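# Close the bag and leave it resting on the table

## Task

Fully close the bag so it lies flat on the table top, not leaning on either arm's base and with no part hanging past the table edge; then release it and move the arms away. It does not count if the result only holds while the robot is touching or supporting it.

## Robot and tools

Robot: two arms, left_arm and right_arm, each with six joints and a two-finger gripper. The arm names are labels only and do not match the left or right side of any image.

Scene frame: one shared frame with its origin on the table surface midway between the arms. +x points out across the table, +z points up, and left_arm sits on the +y side. Positions are in metres and orientations are quaternions in wxyz order. A gripper's fingers point along its own +z axis and open and close along its own y axis. The reported end_effector_position is the point between the pads, about 1 cm short of the fingertips. It can be off from the true point, more so when the arm is stretched far.

Command row: every command uses one flat list of 14 numbers covering both arms, even if only one arm moves. The first 7 are left_arm and the next 7 are right_arm. In each block of 7, the first six are absolute joint target angles in radians in this fixed order: wrist roll, elbow, waist, shoulder, wrist yaw, wrist pitch. The seventh is the gripper command. Stated joint ranges: waist -2.618 to 3.054, shoulder 0.000 to 3.142, elbow 0.000 to 3.142, wrist pitch -1.571 to 1.571, wrist yaw -1.571 to 1.571, wrist roll -2.094 to 2.094. The real limits may sit up to 0.036 rad beyond either side of these. A call is rejected if a target lies more than 0.036 rad outside a range and further out than the joint's current angle. Targets past the real limit are clipped, and the result then reports "joint sent to its limit". The gripper number runs from -1 (closed) to +1 (fully open) and is an absolute setting.

Tools:
- execute_actions(actions): a list of actions run in sequence. Each action is a table of up to 15 rows of 14 numbers, one row per 1/30 s control step. A table with fewer rows keeps its last row until all 15 steps are used. An empty list simply returns the current state and images.
- move(target, speed, blocking): target is one 14-number row of absolute joint angles and gripper settings. All joints travel toward it together and finish at the same moment, so the hand follows a curve, not a straight line. speed (0.01 to 2 rad/s, default 0.5) caps the joint with the longest way to go. A move lasts 0.5 to 10 s and is cut short after 10 s. Gripper values are applied at the start. Moves do not avoid obstacles or the other arm. With blocking=false the call returns after 0.5 s while motion continues, and you must call wait or stop before sending another row or move. The extra "move:" line reports the ending (done, off_target, moving, held, fault), whether limits=held or limits=none, and which joint on each arm is furthest from its target.
- wait(seconds): 0 to 10 s with the last commands held. It returns early if a running move finishes.
- stop(): brakes a running move. It needs stopping distance, and the fingers keep moving.
- zoom_image(camera, region): an enlarged crop of the latest image from cam_high, cam_low, cam_left_wrist or cam_right_wrist. region is [x0, y0, x1, y1] in pixels from the top-left corner and can be at most 504 by 504. Every image is 896x504.
- finished_scene(scene): ends the current scene and cannot be undone. Pass the current scene number. The goal must already be met and stay met.

Reading results: each arm gets a pose line, plus Joint positions and Joint velocities in the same joint order, with the gripper opening in metres at the end (0.093 fully open, 0.000 closed). "Joint targets" lists the angles each joint is currently being driven to. To hold a joint still, resend that value. grip_measured shows the gripper motor position on the -1..+1 scale. The pads meet near -0.94, and each millimetre of object width adds about 0.0208. Each gripper has a fixed bias of up to about 0.02. Once the pads touch something they stop, while the motor keeps heading to the commanded value. The lower the command below the object's width, the harder the squeeze. Keep sending the same closing value to keep a grip. "joint command not followed" and HELD in the step readings mean a clearance check altered or blocked that arm's targets. FAULT lines report an arm stop.

Motion limits: each step, a joint's target is kept within a set lead of its measured angle: 0.202 waist, 0.258 shoulder, 0.238 elbow, 0.573 wrist pitch, 0.522 wrist yaw and wrist roll. Targets that would move the hand more than 70 mm in one step are scaled back. Large changes therefore take several actions, and a motion left unfinished may need to be sent again. Friction can leave a joint up to about 0.031 rad short, and very small changes may not register.

Things to avoid: letting the arms collide or press on each other; knocking or dropping anything off the table; fast impacts, since contact force grows with speed and with how far the target lies past the contact point; hard shoving; and gripping a load for a long time, because motors heat up. MOTOR HOT warns at 75 °C, the arm stops for 10 s at 90 °C, and at 100 °C the arm goes limp and drops. Held parts may be tugged now and then, and loose objects pushed. Before finishing, open the grippers, pull both arms away from the bag, and check the cameras to confirm it is closed and lying fully on the table.

Each tool is called after "Call:" as name(argument=value, ...) on one line, values as JSON.

## Session

Call:
execute_actions(actions=[])

Scene clock: 0.00 s.
left_arm: end_effector_position=(+0.4744, +0.4301, +0.1656) grip_measured=+0.982 end_effector_quat_wxyz=(+0.394, +0.248, +0.748, +0.474) | right_arm: end_effector_position=(+0.0468, -0.0507, +0.2244) grip_measured=+0.996 end_effector_quat_wxyz=(+0.139, -0.490, +0.566, +0.649)
Joint names: [wrist roll, elbow, waist, shoulder, wrist yaw, wrist pitch]
Joint positions: left_arm=[ 1.126  1.007  0.204  1.848 -0.28   0.588  0.092] | right_arm=[ 0.349  0.565  0.675  1.161 -1.182  0.275  0.093]
Joint velocities: left_arm=[-0.007  0.002 -0.002 -0.007 -0.051 -0.022 -0.001] | right_arm=[ 0.022 -0.007 -0.002 -0.007 -0.007 -0.051 -0.001]
Joint targets: left_arm=[1.126 1.007 0.204 1.848 -0.280 0.588] | right_arm=[0.349 0.565 0.675 1.161 -1.182 0.275]

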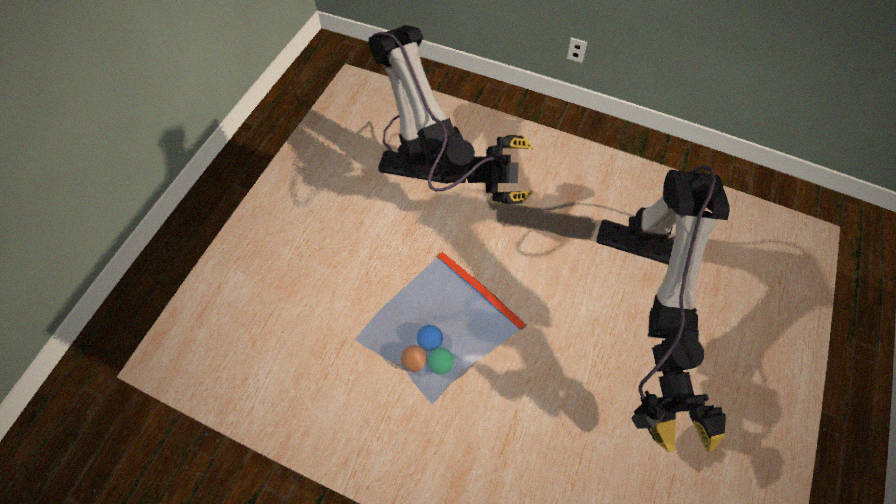

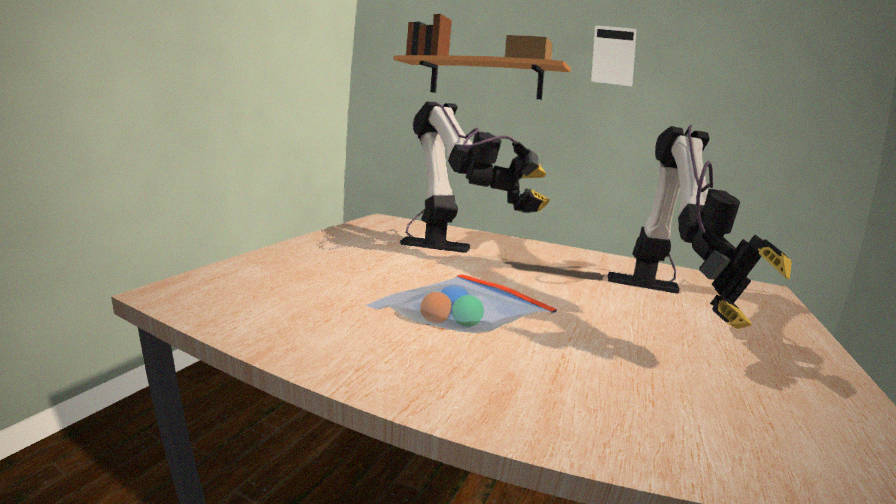

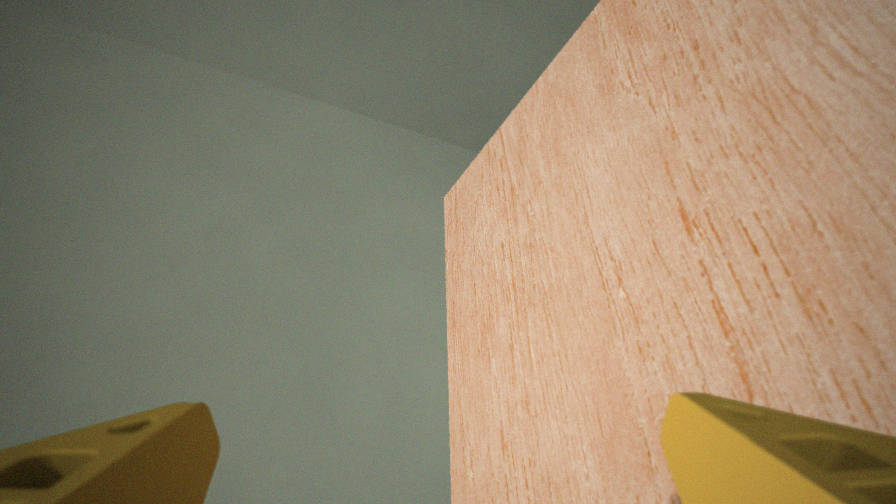

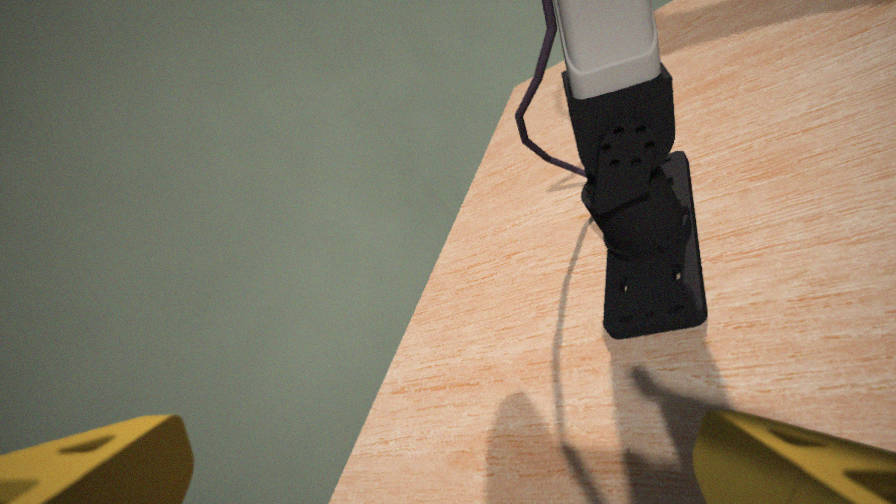

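Call:
zoom_image(camera="cam_high", region=[400, 230, 560, 350])

Call:
zoom_image(camera="cam_low", region=[430, 255, 580, 335])

Region (400, 230, 560, 350) of cam_high's 896x504 image, scaled by 3.150, with more detail than that image has; it fills the top 378 rows of this view, and the rest is white.

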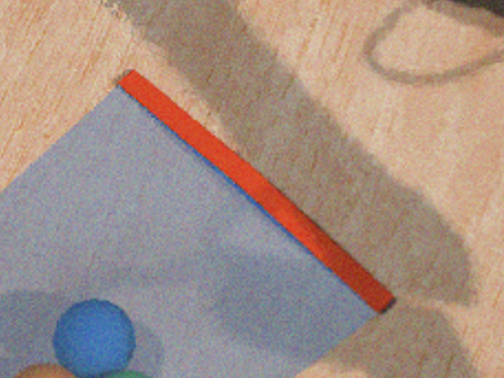

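Region (430, 255, 580, 335) of cam_low's 896x504 image, scaled by 3.360, with more detail than that image has; it fills the top 269 rows of this view, and the rest is white.

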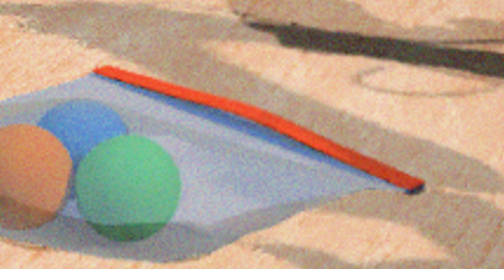

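Call:
move(target=[0,1.3,-0.6,1.6,0,-1.27,-1,0,1.1,0.6,1.3,0,-1.37,-1], speed=1)

Scene clock: 11.20 s.
left_arm: end_effector_position=(+0.2189, +0.1057, +0.1137) grip_measured=-1.000 end_effector_quat_wxyz=(-0.004, +0.264, +0.964, +0.006) | right_arm: end_effector_position=(+0.1225, -0.2215, +0.1347) grip_measured=-0.996 end_effector_quat_wxyz=(+0.007, -0.389, +0.921, +0.008)
Joint names: [wrist roll, elbow, waist, shoulder, wrist yaw, wrist pitch]
Joint positions: left_arm=[ 0.007  1.287 -0.593  1.611 -0.009 -1.258  0.   ] | right_arm=[ 0.008  1.08   0.609  1.277 -0.009 -1.355  0.   ]
Joint velocities: left_arm=[-0.051 -0.012 -0.007 -0.012 -0.022 -0.037  0.   ] | right_arm=[-0.007 -0.032 -0.002  0.022  0.022  0.022  0.   ]
Joint targets: left_arm=[-0.000 1.300 -0.600 1.600 -0.000 -1.270] | right_arm=[-0.000 1.100 0.600 1.300 -0.000 -1.370]
move: off_target (right_arm); limits=none; left_arm: farthest joint: the elbow, 0.013 radians from its target (0.293 radians at the start); right_arm: farthest joint: the shoulder, 0.023 radians from its target (0.139 radians at the start)

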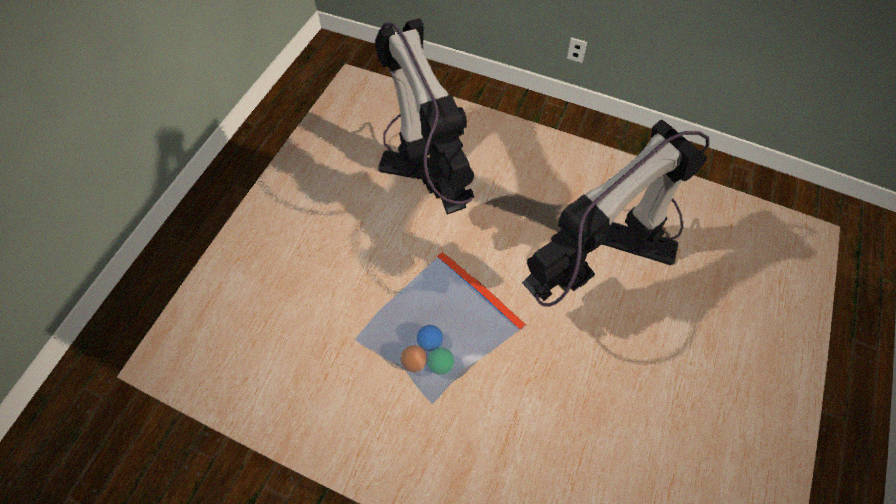

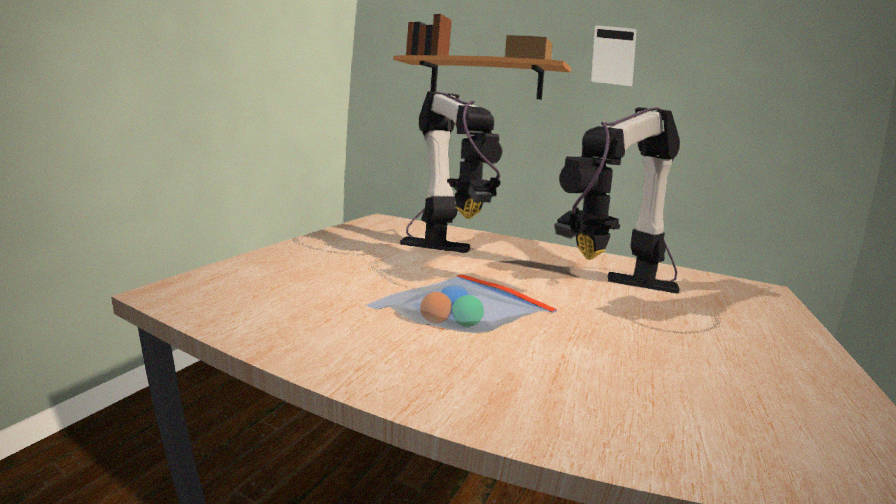

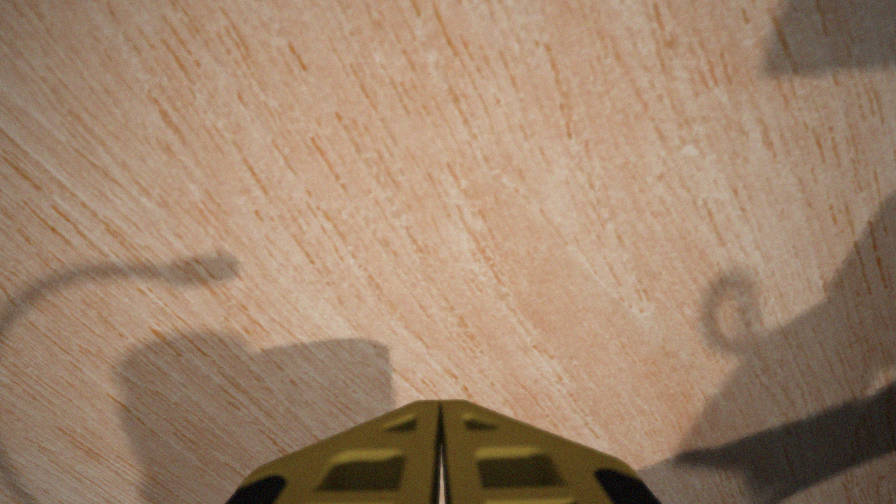

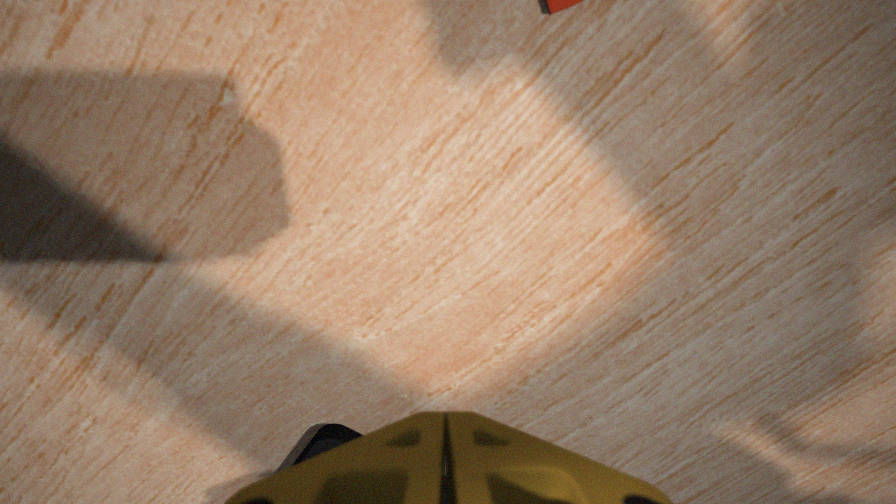

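Call:
move(target=[0,1.47,-0.67,1.97,0,-1.07,-1,0,1.063,0.52,1.645,0,-0.99,-1])

Scene clock: 24.13 s.
left_arm: end_effector_position=(+0.2763, +0.0430, +0.0520) grip_measured=-1.000 end_effector_quat_wxyz=(-0.000, +0.297, +0.955, +0.004) | right_arm: end_effector_position=(+0.1927, -0.1808, +0.0576) grip_measured=-0.996 end_effector_quat_wxyz=(+0.004, -0.352, +0.936, +0.006)
Joint names: [wrist roll, elbow, waist, shoulder, wrist yaw, wrist pitch]
Joint positions: left_arm=[ 0.006  1.453 -0.663  1.951 -0.008 -1.076  0.   ] | right_arm=[ 0.008  1.08   0.528  1.631 -0.008 -1.009  0.   ]
Joint velocities: left_arm=[ 0.081 -0.007 -0.017 -0.002 -0.051 -0.007  0.   ] | right_arm=[ 0.022  0.002  0.007 -0.012 -0.007  0.154  0.   ]
Joint targets: left_arm=[0.000 1.470 -0.670 1.970 0.000 -1.070] | right_arm=[0.000 1.063 0.520 1.645 -0.000 -0.990]
move: done; limits=none; left_arm: farthest joint: the shoulder, 0.019 radians from its target (0.359 radians at the start); right_arm: farthest joint: the wrist pitch, 0.019 radians from its target (0.365 radians at the start)

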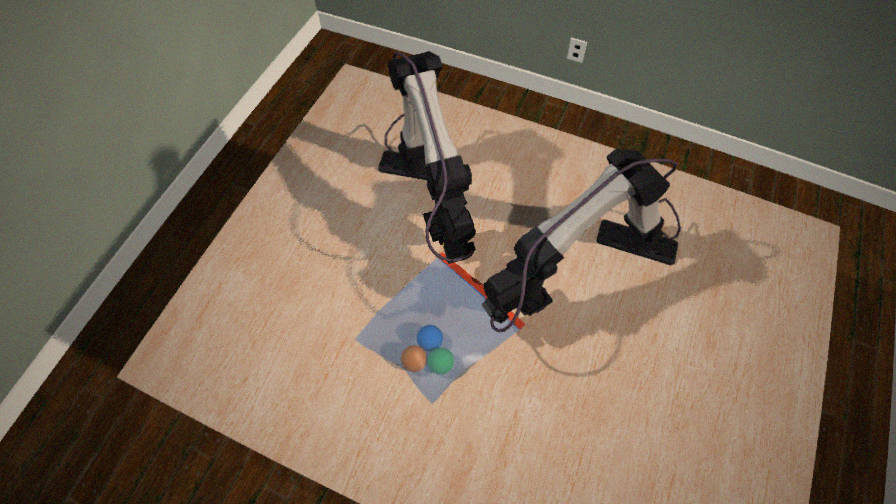

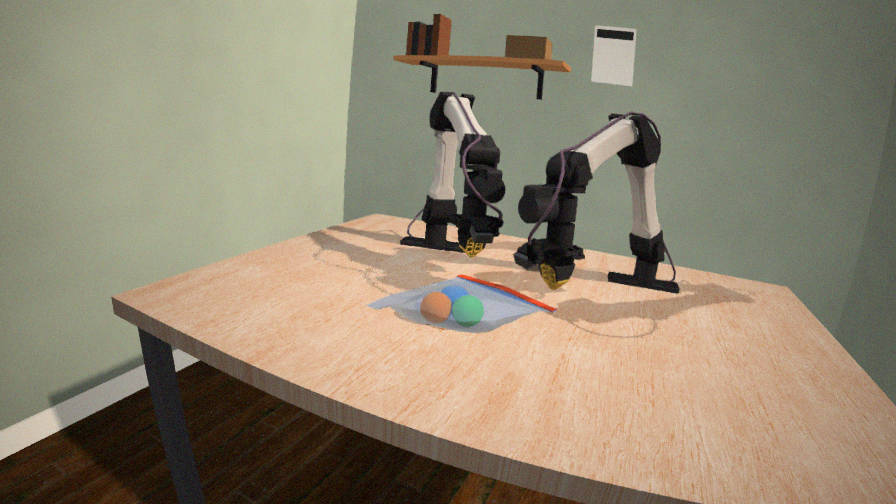

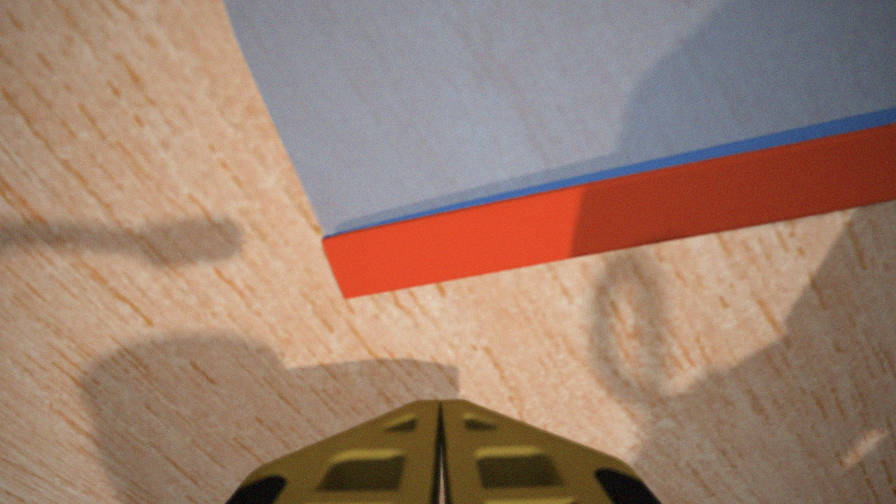

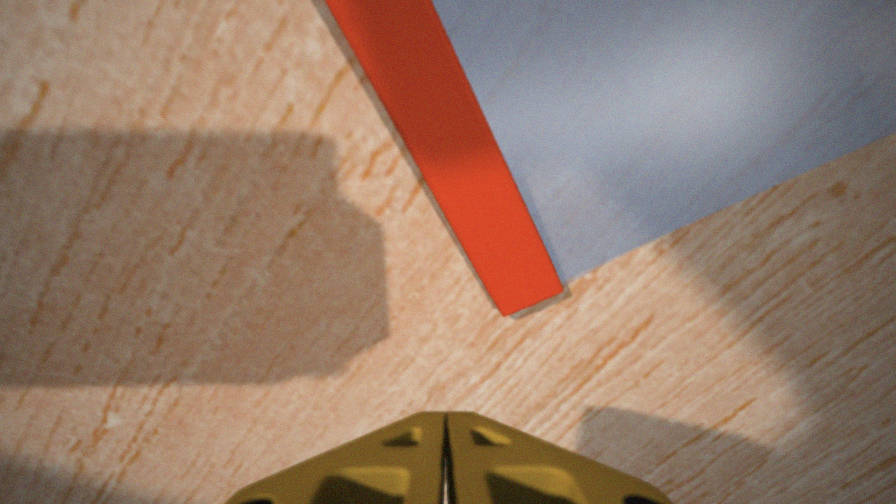

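Call:
move(target=[-0.25,1.51,-0.72,2.045,0,-1.03,-1,1.11,1.255,0.505,1.86,0,-0.955,-1], speed=1)

Scene clock: 33.17 s.
left_arm: end_effector_position=(+0.2808, +0.0175, +0.0388) grip_measured=-1.000 end_effector_quat_wxyz=(+0.007, +0.200, +0.980, +0.001) | right_arm: end_effector_position=(+0.2301, -0.1537, +0.0362) grip_measured=-0.996 end_effector_quat_wxyz=(-0.004, +0.193, +0.981, +0.001)
Joint names: [wrist roll, elbow, waist, shoulder, wrist yaw, wrist pitch]
Joint positions: left_arm=[-0.243  1.496 -0.711  2.018 -0.008 -1.036  0.   ] | right_arm=[ 1.101  1.236  0.514  1.838 -0.008 -0.972  0.   ]
Joint velocities: left_arm=[-0.007 -0.007  0.017 -0.007 -0.022 -0.037  0.   ] | right_arm=[-0.037 -0.007  0.012 -0.002 -0.022 -0.022  0.   ]
Joint targets: left_arm=[-0.250 1.510 -0.720 2.045 -0.000 -1.030] | right_arm=[1.110 1.255 0.505 1.860 0.000 -0.955]
move: off_target (left_arm, right_arm); limits=none; left_arm: farthest joint: the shoulder, 0.027 radians from its target (0.094 radians at the start); right_arm: farthest joint: the shoulder, 0.022 radians from its target (0.229 radians at the start)

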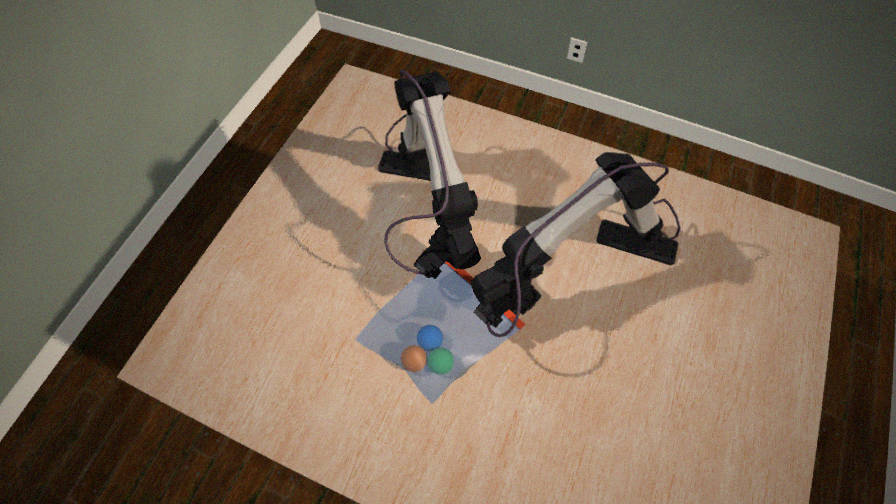

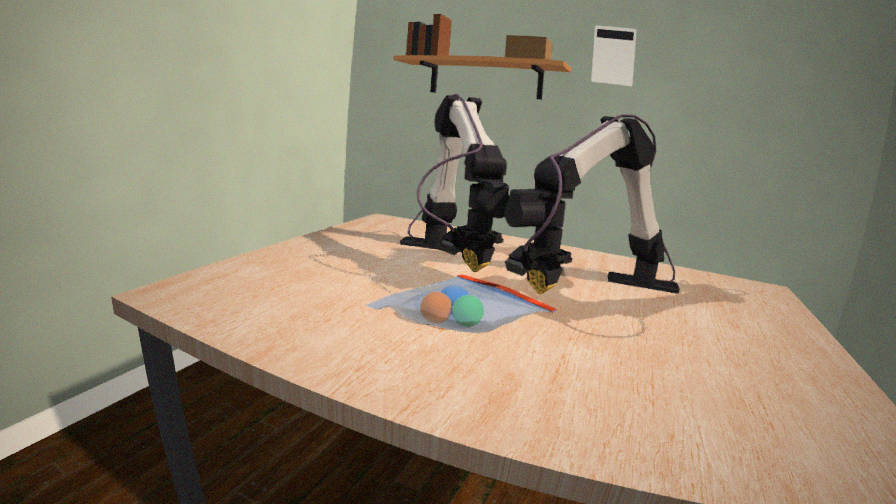

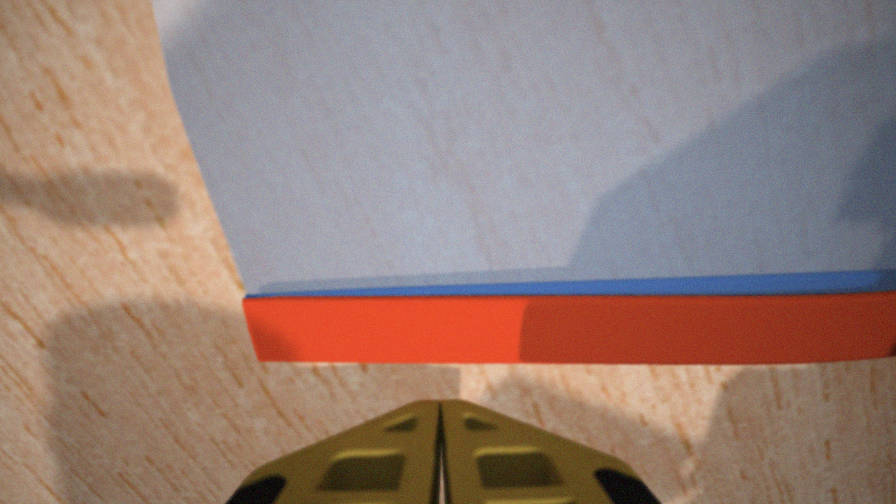

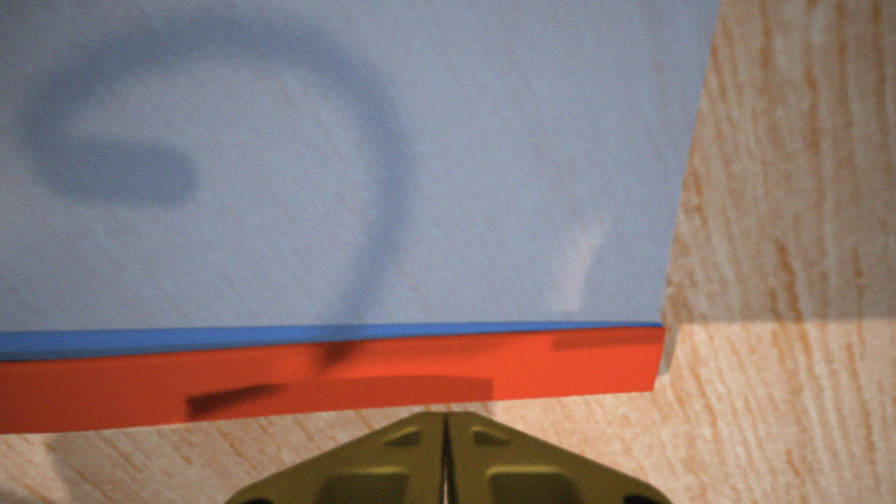

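Call:
move(target=[-0.29,1.533,-0.70,2.10,0,-1.005,0.9,1.07,1.178,0.505,1.875,0,-0.895,0.9], speed=0.15)

Scene clock: 39.80 s.
left_arm: end_effector_position=(+0.2872, +0.0127, +0.0232) grip_measured=+0.898 end_effector_quat_wxyz=(+0.002, +0.181, +0.984, +0.003) | right_arm: end_effector_position=(+0.2299, -0.1539, +0.0221) grip_measured=+0.897 end_effector_quat_wxyz=(-0.003, +0.182, +0.983, +0.003)
Joint names: [wrist roll, elbow, waist, shoulder, wrist yaw, wrist pitch]
Joint positions: left_arm=[-0.283  1.517 -0.711  2.075 -0.008 -1.011  0.088] | right_arm=[ 1.079  1.196  0.514  1.854 -0.008 -0.912  0.088]
Joint velocities: left_arm=[ 0.051  0.007  0.002  0.022  0.037 -0.066 -0.001] | right_arm=[ 0.007 -0.017 -0.022 -0.002  0.037  0.051  0.   ]
Joint targets: left_arm=[-0.290 1.533 -0.700 2.100 -0.000 -1.005] | right_arm=[1.070 1.178 0.505 1.875 0.000 -0.895]
move: off_target (left_arm, right_arm); limits=none; left_arm: farthest joint: the shoulder, 0.025 radians from its target (0.082 radians at the start); right_arm: farthest joint: the shoulder, 0.021 radians from its target (0.037 radians at the start)

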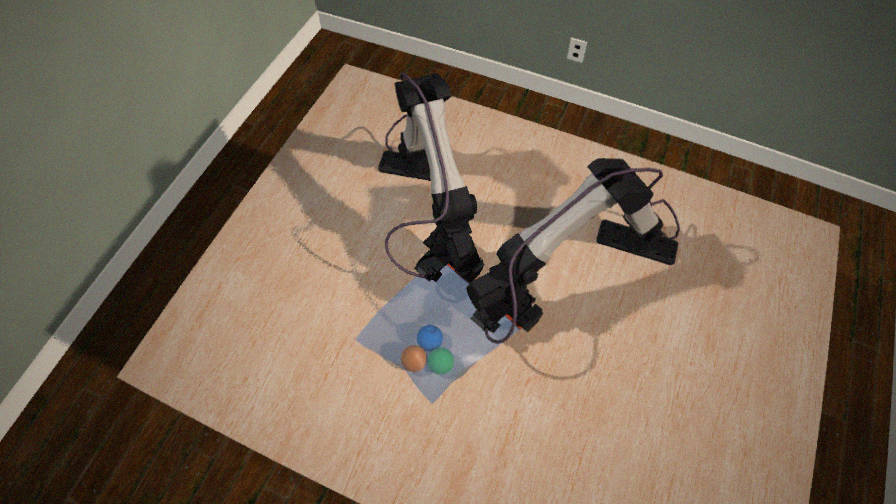

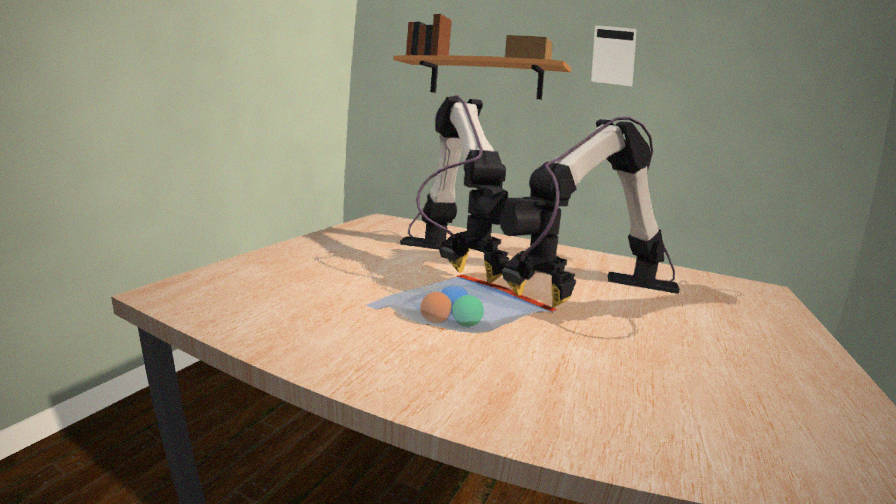

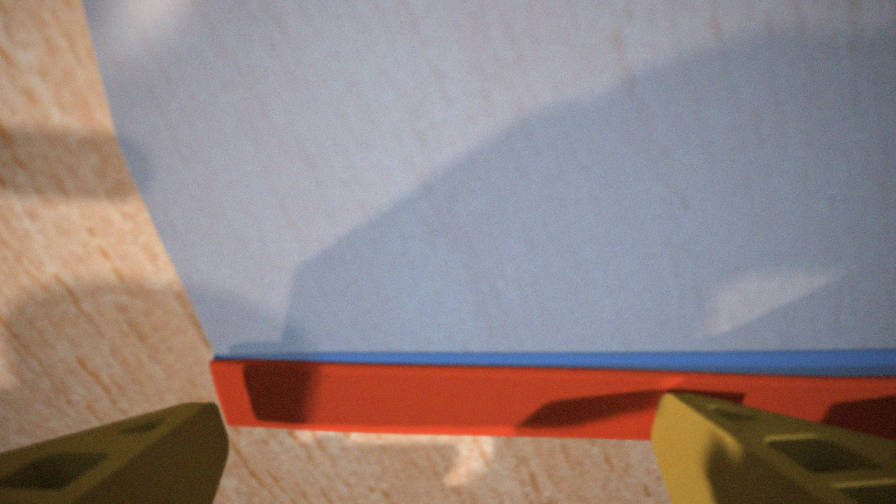

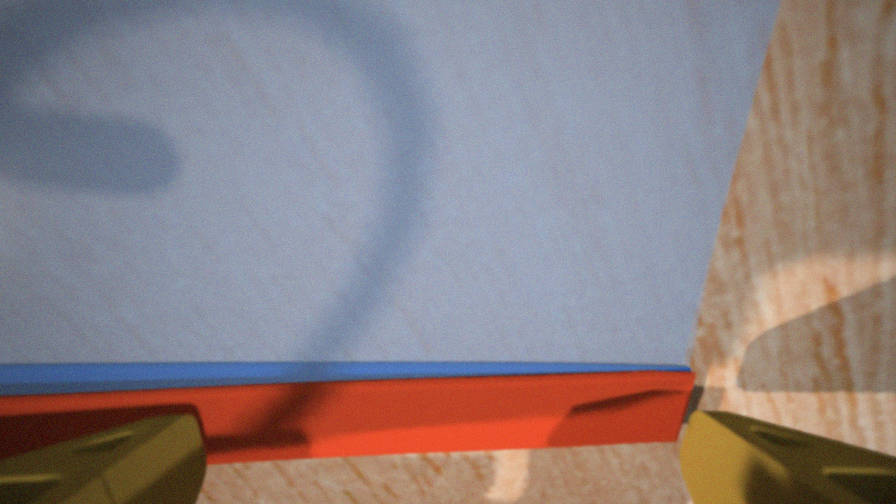

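Call:
execute_actions(actions=[[[-0.29,1.51,-0.70,2.10,0,-1.005,-0.9,1.07,1.178,0.505,1.875,0,-0.895,-0.9]],[[-0.29,1.49,-0.70,2.108,0,-0.985,-0.9,1.07,1.165,0.5,1.882,0,-0.875,-0.9]],[[-0.29,1.47,-0.70,2.12,0,-0.96,-0.9,1.07,1.145,0.5,1.892,0,-0.845,-0.9]],[[-0.29,1.44,-0.70,2.17,0,-0.96,-0.9,1.07,1.11,0.5,1.935,0,-0.845,-0.9]]])

Scene clock: 44.87 s.
left_arm: end_effector_position=(+0.2899, +0.0106, +0.0149) grip_measured=-0.898 end_effector_quat_wxyz=(+0.008, +0.180, +0.984, +0.000) | right_arm: end_effector_position=(+0.2303, -0.1560, +0.0107) grip_measured=-0.897 end_effector_quat_wxyz=(-0.002, +0.184, +0.983, +0.003)
Joint names: [wrist roll, elbow, waist, shoulder, wrist yaw, wrist pitch]
Joint positions: left_arm=[-0.284  1.501 -0.711  2.088 -0.008 -0.97   0.002] | right_arm=[ 1.078  1.164  0.508  1.868 -0.008 -0.865  0.002]
Joint velocities: left_arm=[-0.007 -0.012 -0.012  0.007  0.007  0.11  -0.001] | right_arm=[ 0.007  0.012 -0.007 -0.002  0.066 -0.007  0.   ]
Joint targets: left_arm=[-0.290 1.440 -0.700 2.170 -0.000 -0.960] | right_arm=[1.070 1.110 0.500 1.935 0.000 -0.845]
Step readings (joint positions; steps 1 to 15: 1st action; 16 to 30: 2nd action; 31 to 45: 3rd action; 46 to 60: 4th action):
0: left_arm=[-0.284 1.517 -0.711 2.075 -0.008 -1.011] | right_arm=[1.078 1.196 0.514 1.854 -0.008 -0.912]
1: left_arm=[-0.284 1.517 -0.711 2.075 -0.008 -1.011] | right_arm=[1.078 1.196 0.514 1.854 -0.008 -0.912]
2: left_arm=[-0.284 1.517 -0.711 2.075 -0.008 -1.011] | right_arm=[1.078 1.196 0.514 1.854 -0.008 -0.912]
4: left_arm=[-0.284 1.517 -0.711 2.075 -0.008 -1.011] | right_arm=[1.078 1.196 0.514 1.854 -0.008 -0.912]
8: left_arm=[-0.284 1.517 -0.711 2.075 -0.008 -1.011] | right_arm=[1.078 1.196 0.514 1.854 -0.008 -0.912]
15: left_arm=[-0.284 1.517 -0.711 2.075 -0.008 -1.011] | right_arm=[1.078 1.196 0.514 1.854 -0.008 -0.912]
16: left_arm=[-0.284 1.517 -0.711 2.075 -0.008 -1.009] | right_arm=[1.078 1.194 0.514 1.854 -0.008 -0.909]
17: left_arm=[-0.284 1.517 -0.711 2.075 -0.008 -1.006] | right_arm=[1.078 1.192 0.513 1.854 -0.008 -0.904]
19: left_arm=[-0.284 1.517 -0.711 2.075 -0.008 -1.000] | right_arm=[1.078 1.186 0.510 1.854 -0.008 -0.900]
23: left_arm=[-0.284 1.517 -0.711 2.075 -0.008 -0.994] | right_arm=[1.078 1.184 0.508 1.854 -0.008 -0.897]
30: left_arm=[-0.284 1.517 -0.711 2.075 -0.008 -0.991] | right_arm=[1.078 1.184 0.508 1.854 -0.008 -0.893]
31: left_arm=[-0.284 1.513 -0.711 2.077 -0.008 -0.987] | right_arm=[1.078 1.181 0.508 1.855 -0.008 -0.888]
32: left_arm=[-0.284 1.509 -0.711 2.078 -0.008 -0.980] | right_arm=[1.078 1.177 0.508 1.856 -0.008 -0.880]
34: left_arm=[-0.284 1.502 -0.711 2.084 -0.008 -0.975] | right_arm=[1.078 1.169 0.508 1.863 -0.008 -0.873]
38: left_arm=[-0.284 1.502 -0.711 2.085 -0.008 -0.971] | right_arm=[1.078 1.168 0.508 1.866 -0.008 -0.869]
45: left_arm=[-0.284 1.502 -0.711 2.085 -0.008 -0.971] | right_arm=[1.078 1.168 0.508 1.866 -0.008 -0.869]
46: left_arm=[-0.284 1.501 -0.711 2.087 -0.008 -0.970] | right_arm=[1.078 1.165 0.508 1.867 -0.008 -0.867]
47: left_arm=[-0.284 1.501 -0.711 2.088 -0.008 -0.970] | right_arm=[1.078 1.164 0.508 1.868 -0.008 -0.866]
49: left_arm=[-0.284 1.501 -0.711 2.088 -0.008 -0.970] | right_arm=[1.078 1.164 0.508 1.868 -0.008 -0.865]
53: left_arm=[-0.284 1.501 -0.711 2.088 -0.008 -0.970] | right_arm=[1.078 1.164 0.508 1.868 -0.008 -0.865]
60: Joint positions above

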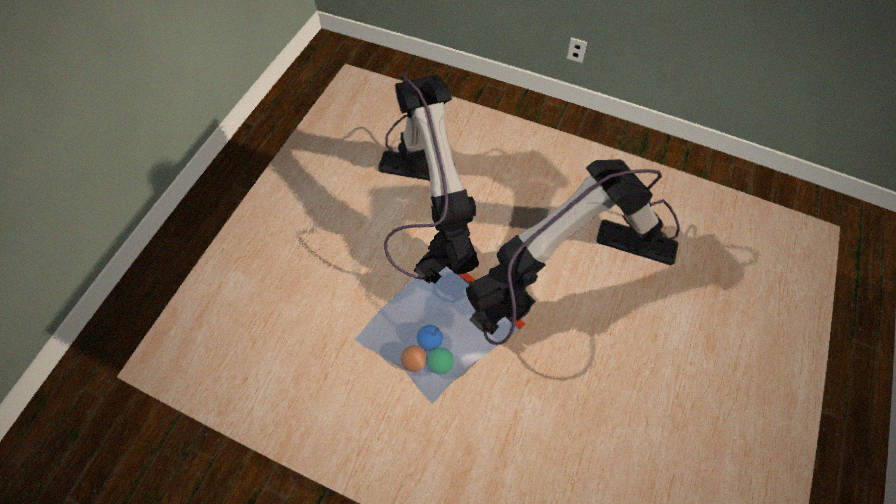

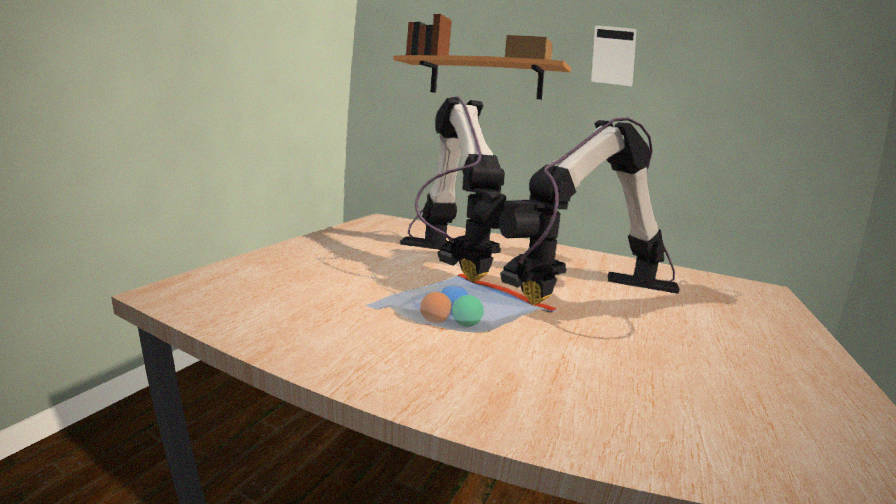

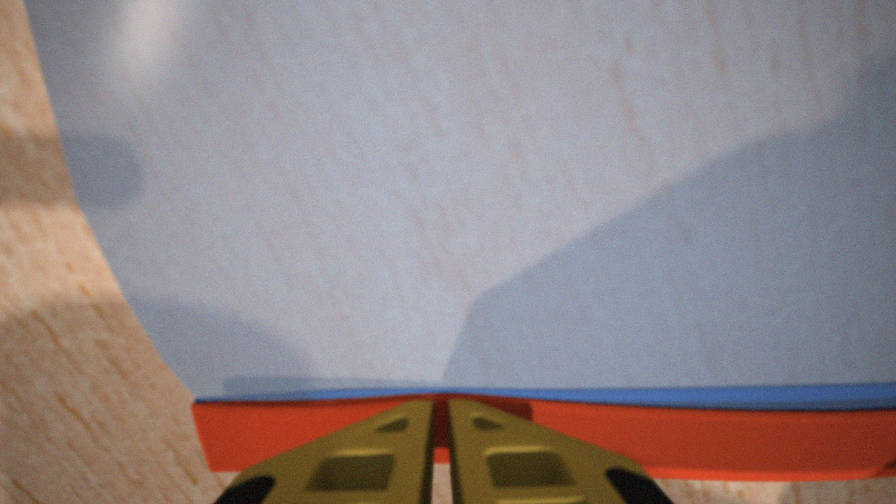

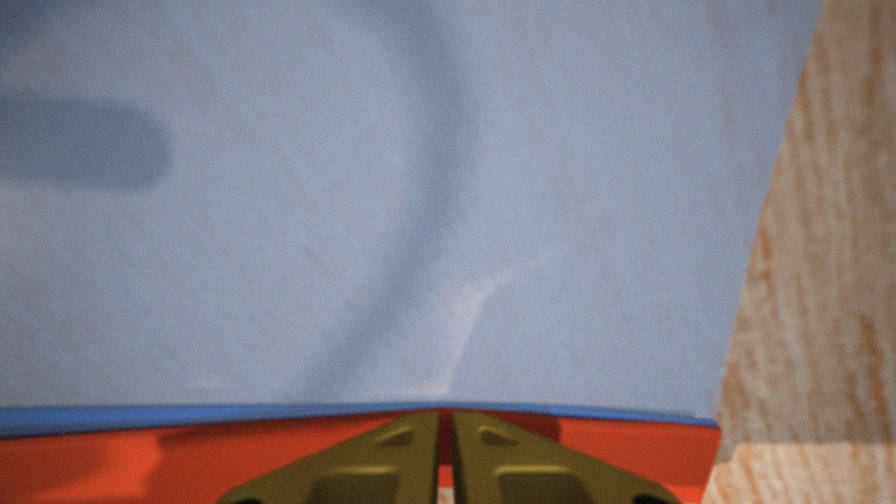

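Press harder and spread.

Call:
execute_actions(actions=[[[-0.29,1.42,-0.70,2.21,0,-0.98,-0.75,1.07,1.08,0.5,1.975,0,-0.86,-0.75]],[[-0.29,1.42,-0.70,2.21,0,-0.98,-0.55,1.07,1.08,0.5,1.975,0,-0.86,-0.55]],[[-0.29,1.42,-0.70,2.21,0,-0.98,-0.35,1.07,1.08,0.5,1.975,0,-0.86,-0.35]],[[-0.29,1.42,-0.70,2.21,0,-0.98,-0.15,1.07,1.08,0.5,1.975,0,-0.86,-0.15]],[[-0.29,1.42,-0.70,2.21,0,-0.98,0.05,1.07,1.08,0.5,1.975,0,-0.86,0.05]]])

Scene clock: 52.00 s.
left_arm: end_effector_position=(+0.2937, +0.0224, +0.0137) grip_measured=+0.047 end_effector_quat_wxyz=(+0.004, +0.169, +0.985, +0.013) | right_arm: end_effector_position=(+0.2361, -0.1457, +0.0101) grip_measured=+0.046 end_effector_quat_wxyz=(+0.003, +0.184, +0.983, +0.029)
Joint names: [wrist roll, elbow, waist, shoulder, wrist yaw, wrist pitch]
Joint positions: left_arm=[-0.284  1.5   -0.689  2.091 -0.027 -0.985  0.047] | right_arm=[ 1.078  1.162  0.508  1.869 -0.032 -0.815  0.047]
Joint velocities: left_arm=[ 0.007 -0.012 -0.012  0.007 -0.037 -0.11  -0.   ] | right_arm=[ 0.007  0.002 -0.002 -0.002  0.007  0.051  0.001]
Joint targets: left_arm=[-0.290 1.420 -0.700 2.210 0.000 -0.980] | right_arm=[1.070 1.080 0.500 1.975 -0.000 -0.860]
Step readings (joint positions; steps 1 to 15: 1st action; 16 to 30: 2nd action; 31 to 45: 3rd action; 46 to 60: 4th action; 61 to 75: 5th action):
0: left_arm=[-0.284 1.501 -0.711 2.088 -0.008 -0.970] | right_arm=[1.078 1.164 0.508 1.868 -0.008 -0.865]
1: left_arm=[-0.284 1.500 -0.711 2.091 -0.008 -0.971] | right_arm=[1.078 1.162 0.508 1.869 -0.008 -0.865]
2: left_arm=[-0.284 1.500 -0.711 2.091 -0.008 -0.971] | right_arm=[1.078 1.162 0.508 1.869 -0.008 -0.864]
4: left_arm=[-0.284 1.500 -0.711 2.091 -0.008 -0.972] | right_arm=[1.078 1.162 0.508 1.869 -0.008 -0.864]
8: left_arm=[-0.284 1.500 -0.709 2.091 -0.008 -0.972] | right_arm=[1.078 1.162 0.508 1.869 -0.008 -0.864]
15: left_arm=[-0.284 1.500 -0.709 2.091 -0.008 -0.972] | right_arm=[1.078 1.162 0.508 1.869 -0.008 -0.864]
16: left_arm=[-0.284 1.500 -0.709 2.091 -0.008 -0.972] | right_arm=[1.078 1.162 0.508 1.869 -0.008 -0.864]
17: left_arm=[-0.284 1.500 -0.709 2.091 -0.008 -0.972] | right_arm=[1.078 1.162 0.508 1.869 -0.008 -0.861]
19: left_arm=[-0.284 1.500 -0.708 2.091 -0.008 -0.972] | right_arm=[1.078 1.162 0.508 1.869 -0.010 -0.856]
23: left_arm=[-0.284 1.500 -0.707 2.091 -0.008 -0.972] | right_arm=[1.078 1.162 0.508 1.869 -0.010 -0.856]
30: left_arm=[-0.284 1.500 -0.707 2.091 -0.008 -0.972] | right_arm=[1.078 1.162 0.508 1.869 -0.010 -0.856]
31: left_arm=[-0.284 1.500 -0.707 2.091 -0.009 -0.972] | right_arm=[1.078 1.162 0.508 1.869 -0.011 -0.855]
32: left_arm=[-0.284 1.500 -0.706 2.091 -0.014 -0.974] | right_arm=[1.078 1.162 0.508 1.869 -0.015 -0.846]
34: left_arm=[-0.284 1.500 -0.701 2.091 -0.015 -0.975] | right_arm=[1.078 1.162 0.508 1.869 -0.018 -0.840]
38: left_arm=[-0.284 1.500 -0.701 2.091 -0.014 -0.975] | right_arm=[1.078 1.162 0.508 1.869 -0.018 -0.840]
45: left_arm=[-0.284 1.500 -0.701 2.091 -0.014 -0.975] | right_arm=[1.078 1.162 0.508 1.869 -0.018 -0.840]
46: left_arm=[-0.284 1.500 -0.701 2.091 -0.016 -0.976] | right_arm=[1.078 1.162 0.508 1.869 -0.019 -0.839]
47: left_arm=[-0.284 1.500 -0.700 2.091 -0.022 -0.978] | right_arm=[1.078 1.162 0.508 1.869 -0.023 -0.830]
49: left_arm=[-0.284 1.500 -0.695 2.091 -0.023 -0.980] | right_arm=[1.078 1.162 0.508 1.869 -0.025 -0.827]
53: left_arm=[-0.284 1.500 -0.695 2.091 -0.022 -0.980] | right_arm=[1.078 1.162 0.508 1.869 -0.026 -0.827]
60: left_arm=[-0.284 1.500 -0.695 2.091 -0.022 -0.980] | right_arm=[1.078 1.162 0.508 1.869 -0.026 -0.827]
61: left_arm=[-0.284 1.500 -0.695 2.091 -0.023 -0.981] | right_arm=[1.078 1.162 0.508 1.869 -0.027 -0.826]
62: left_arm=[-0.284 1.500 -0.693 2.091 -0.027 -0.983] | right_arm=[1.078 1.162 0.508 1.869 -0.030 -0.818]
64: left_arm=[-0.284 1.500 -0.690 2.091 -0.027 -0.985] | right_arm=[1.078 1.162 0.508 1.869 -0.032 -0.815]
68: left_arm=[-0.284 1.500 -0.689 2.091 -0.027 -0.985] | right_arm=[1.078 1.162 0.508 1.869 -0.032 -0.815]
75: Joint positions above

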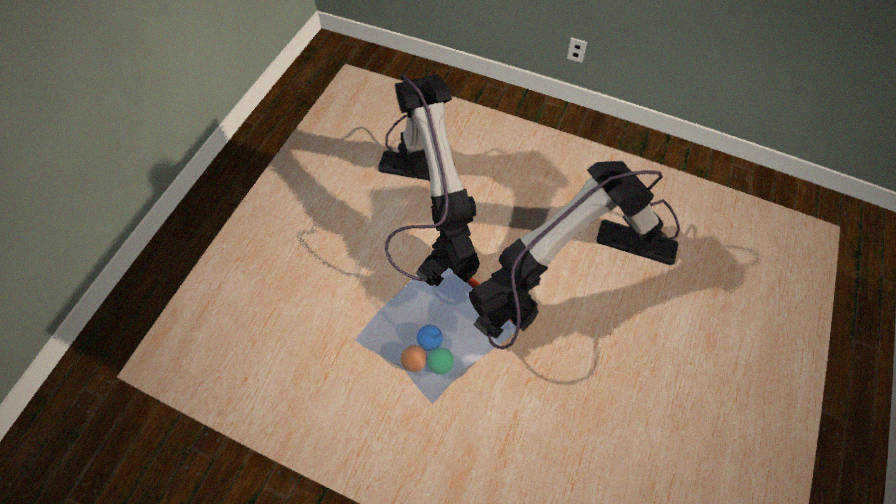

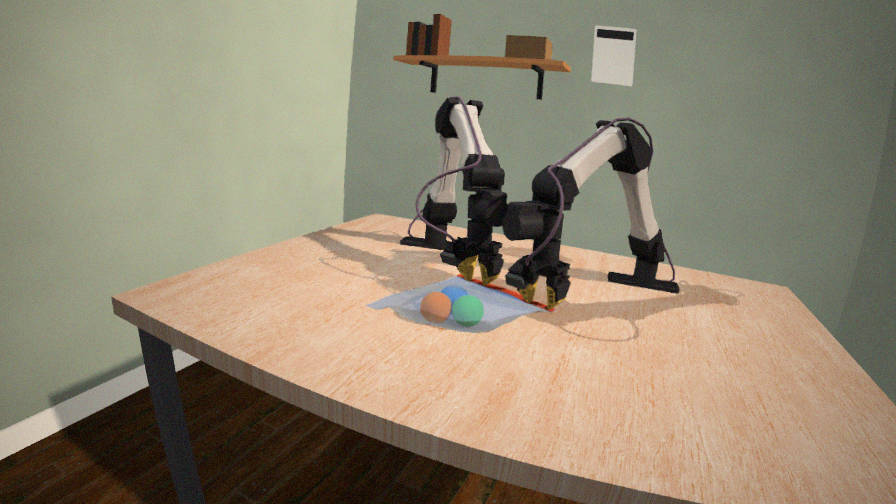

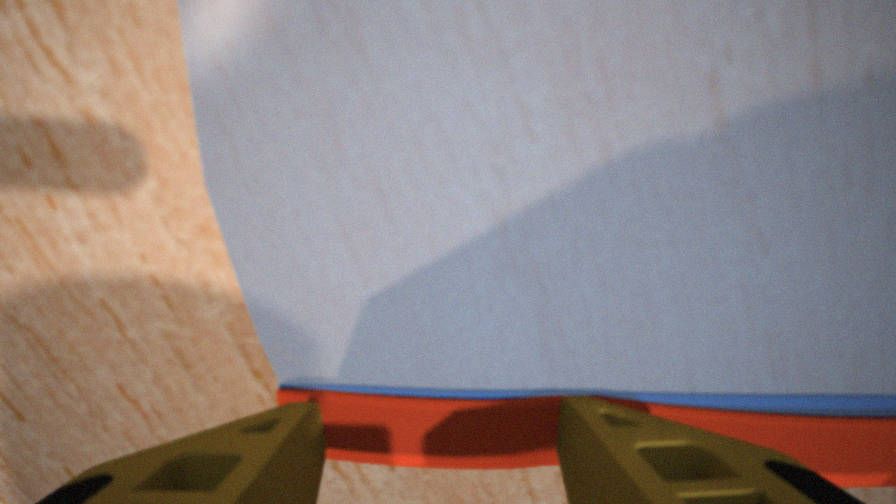

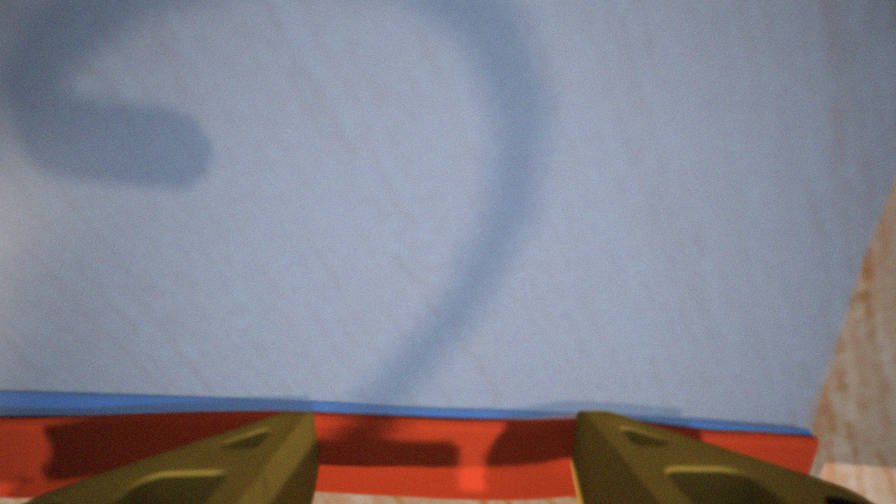

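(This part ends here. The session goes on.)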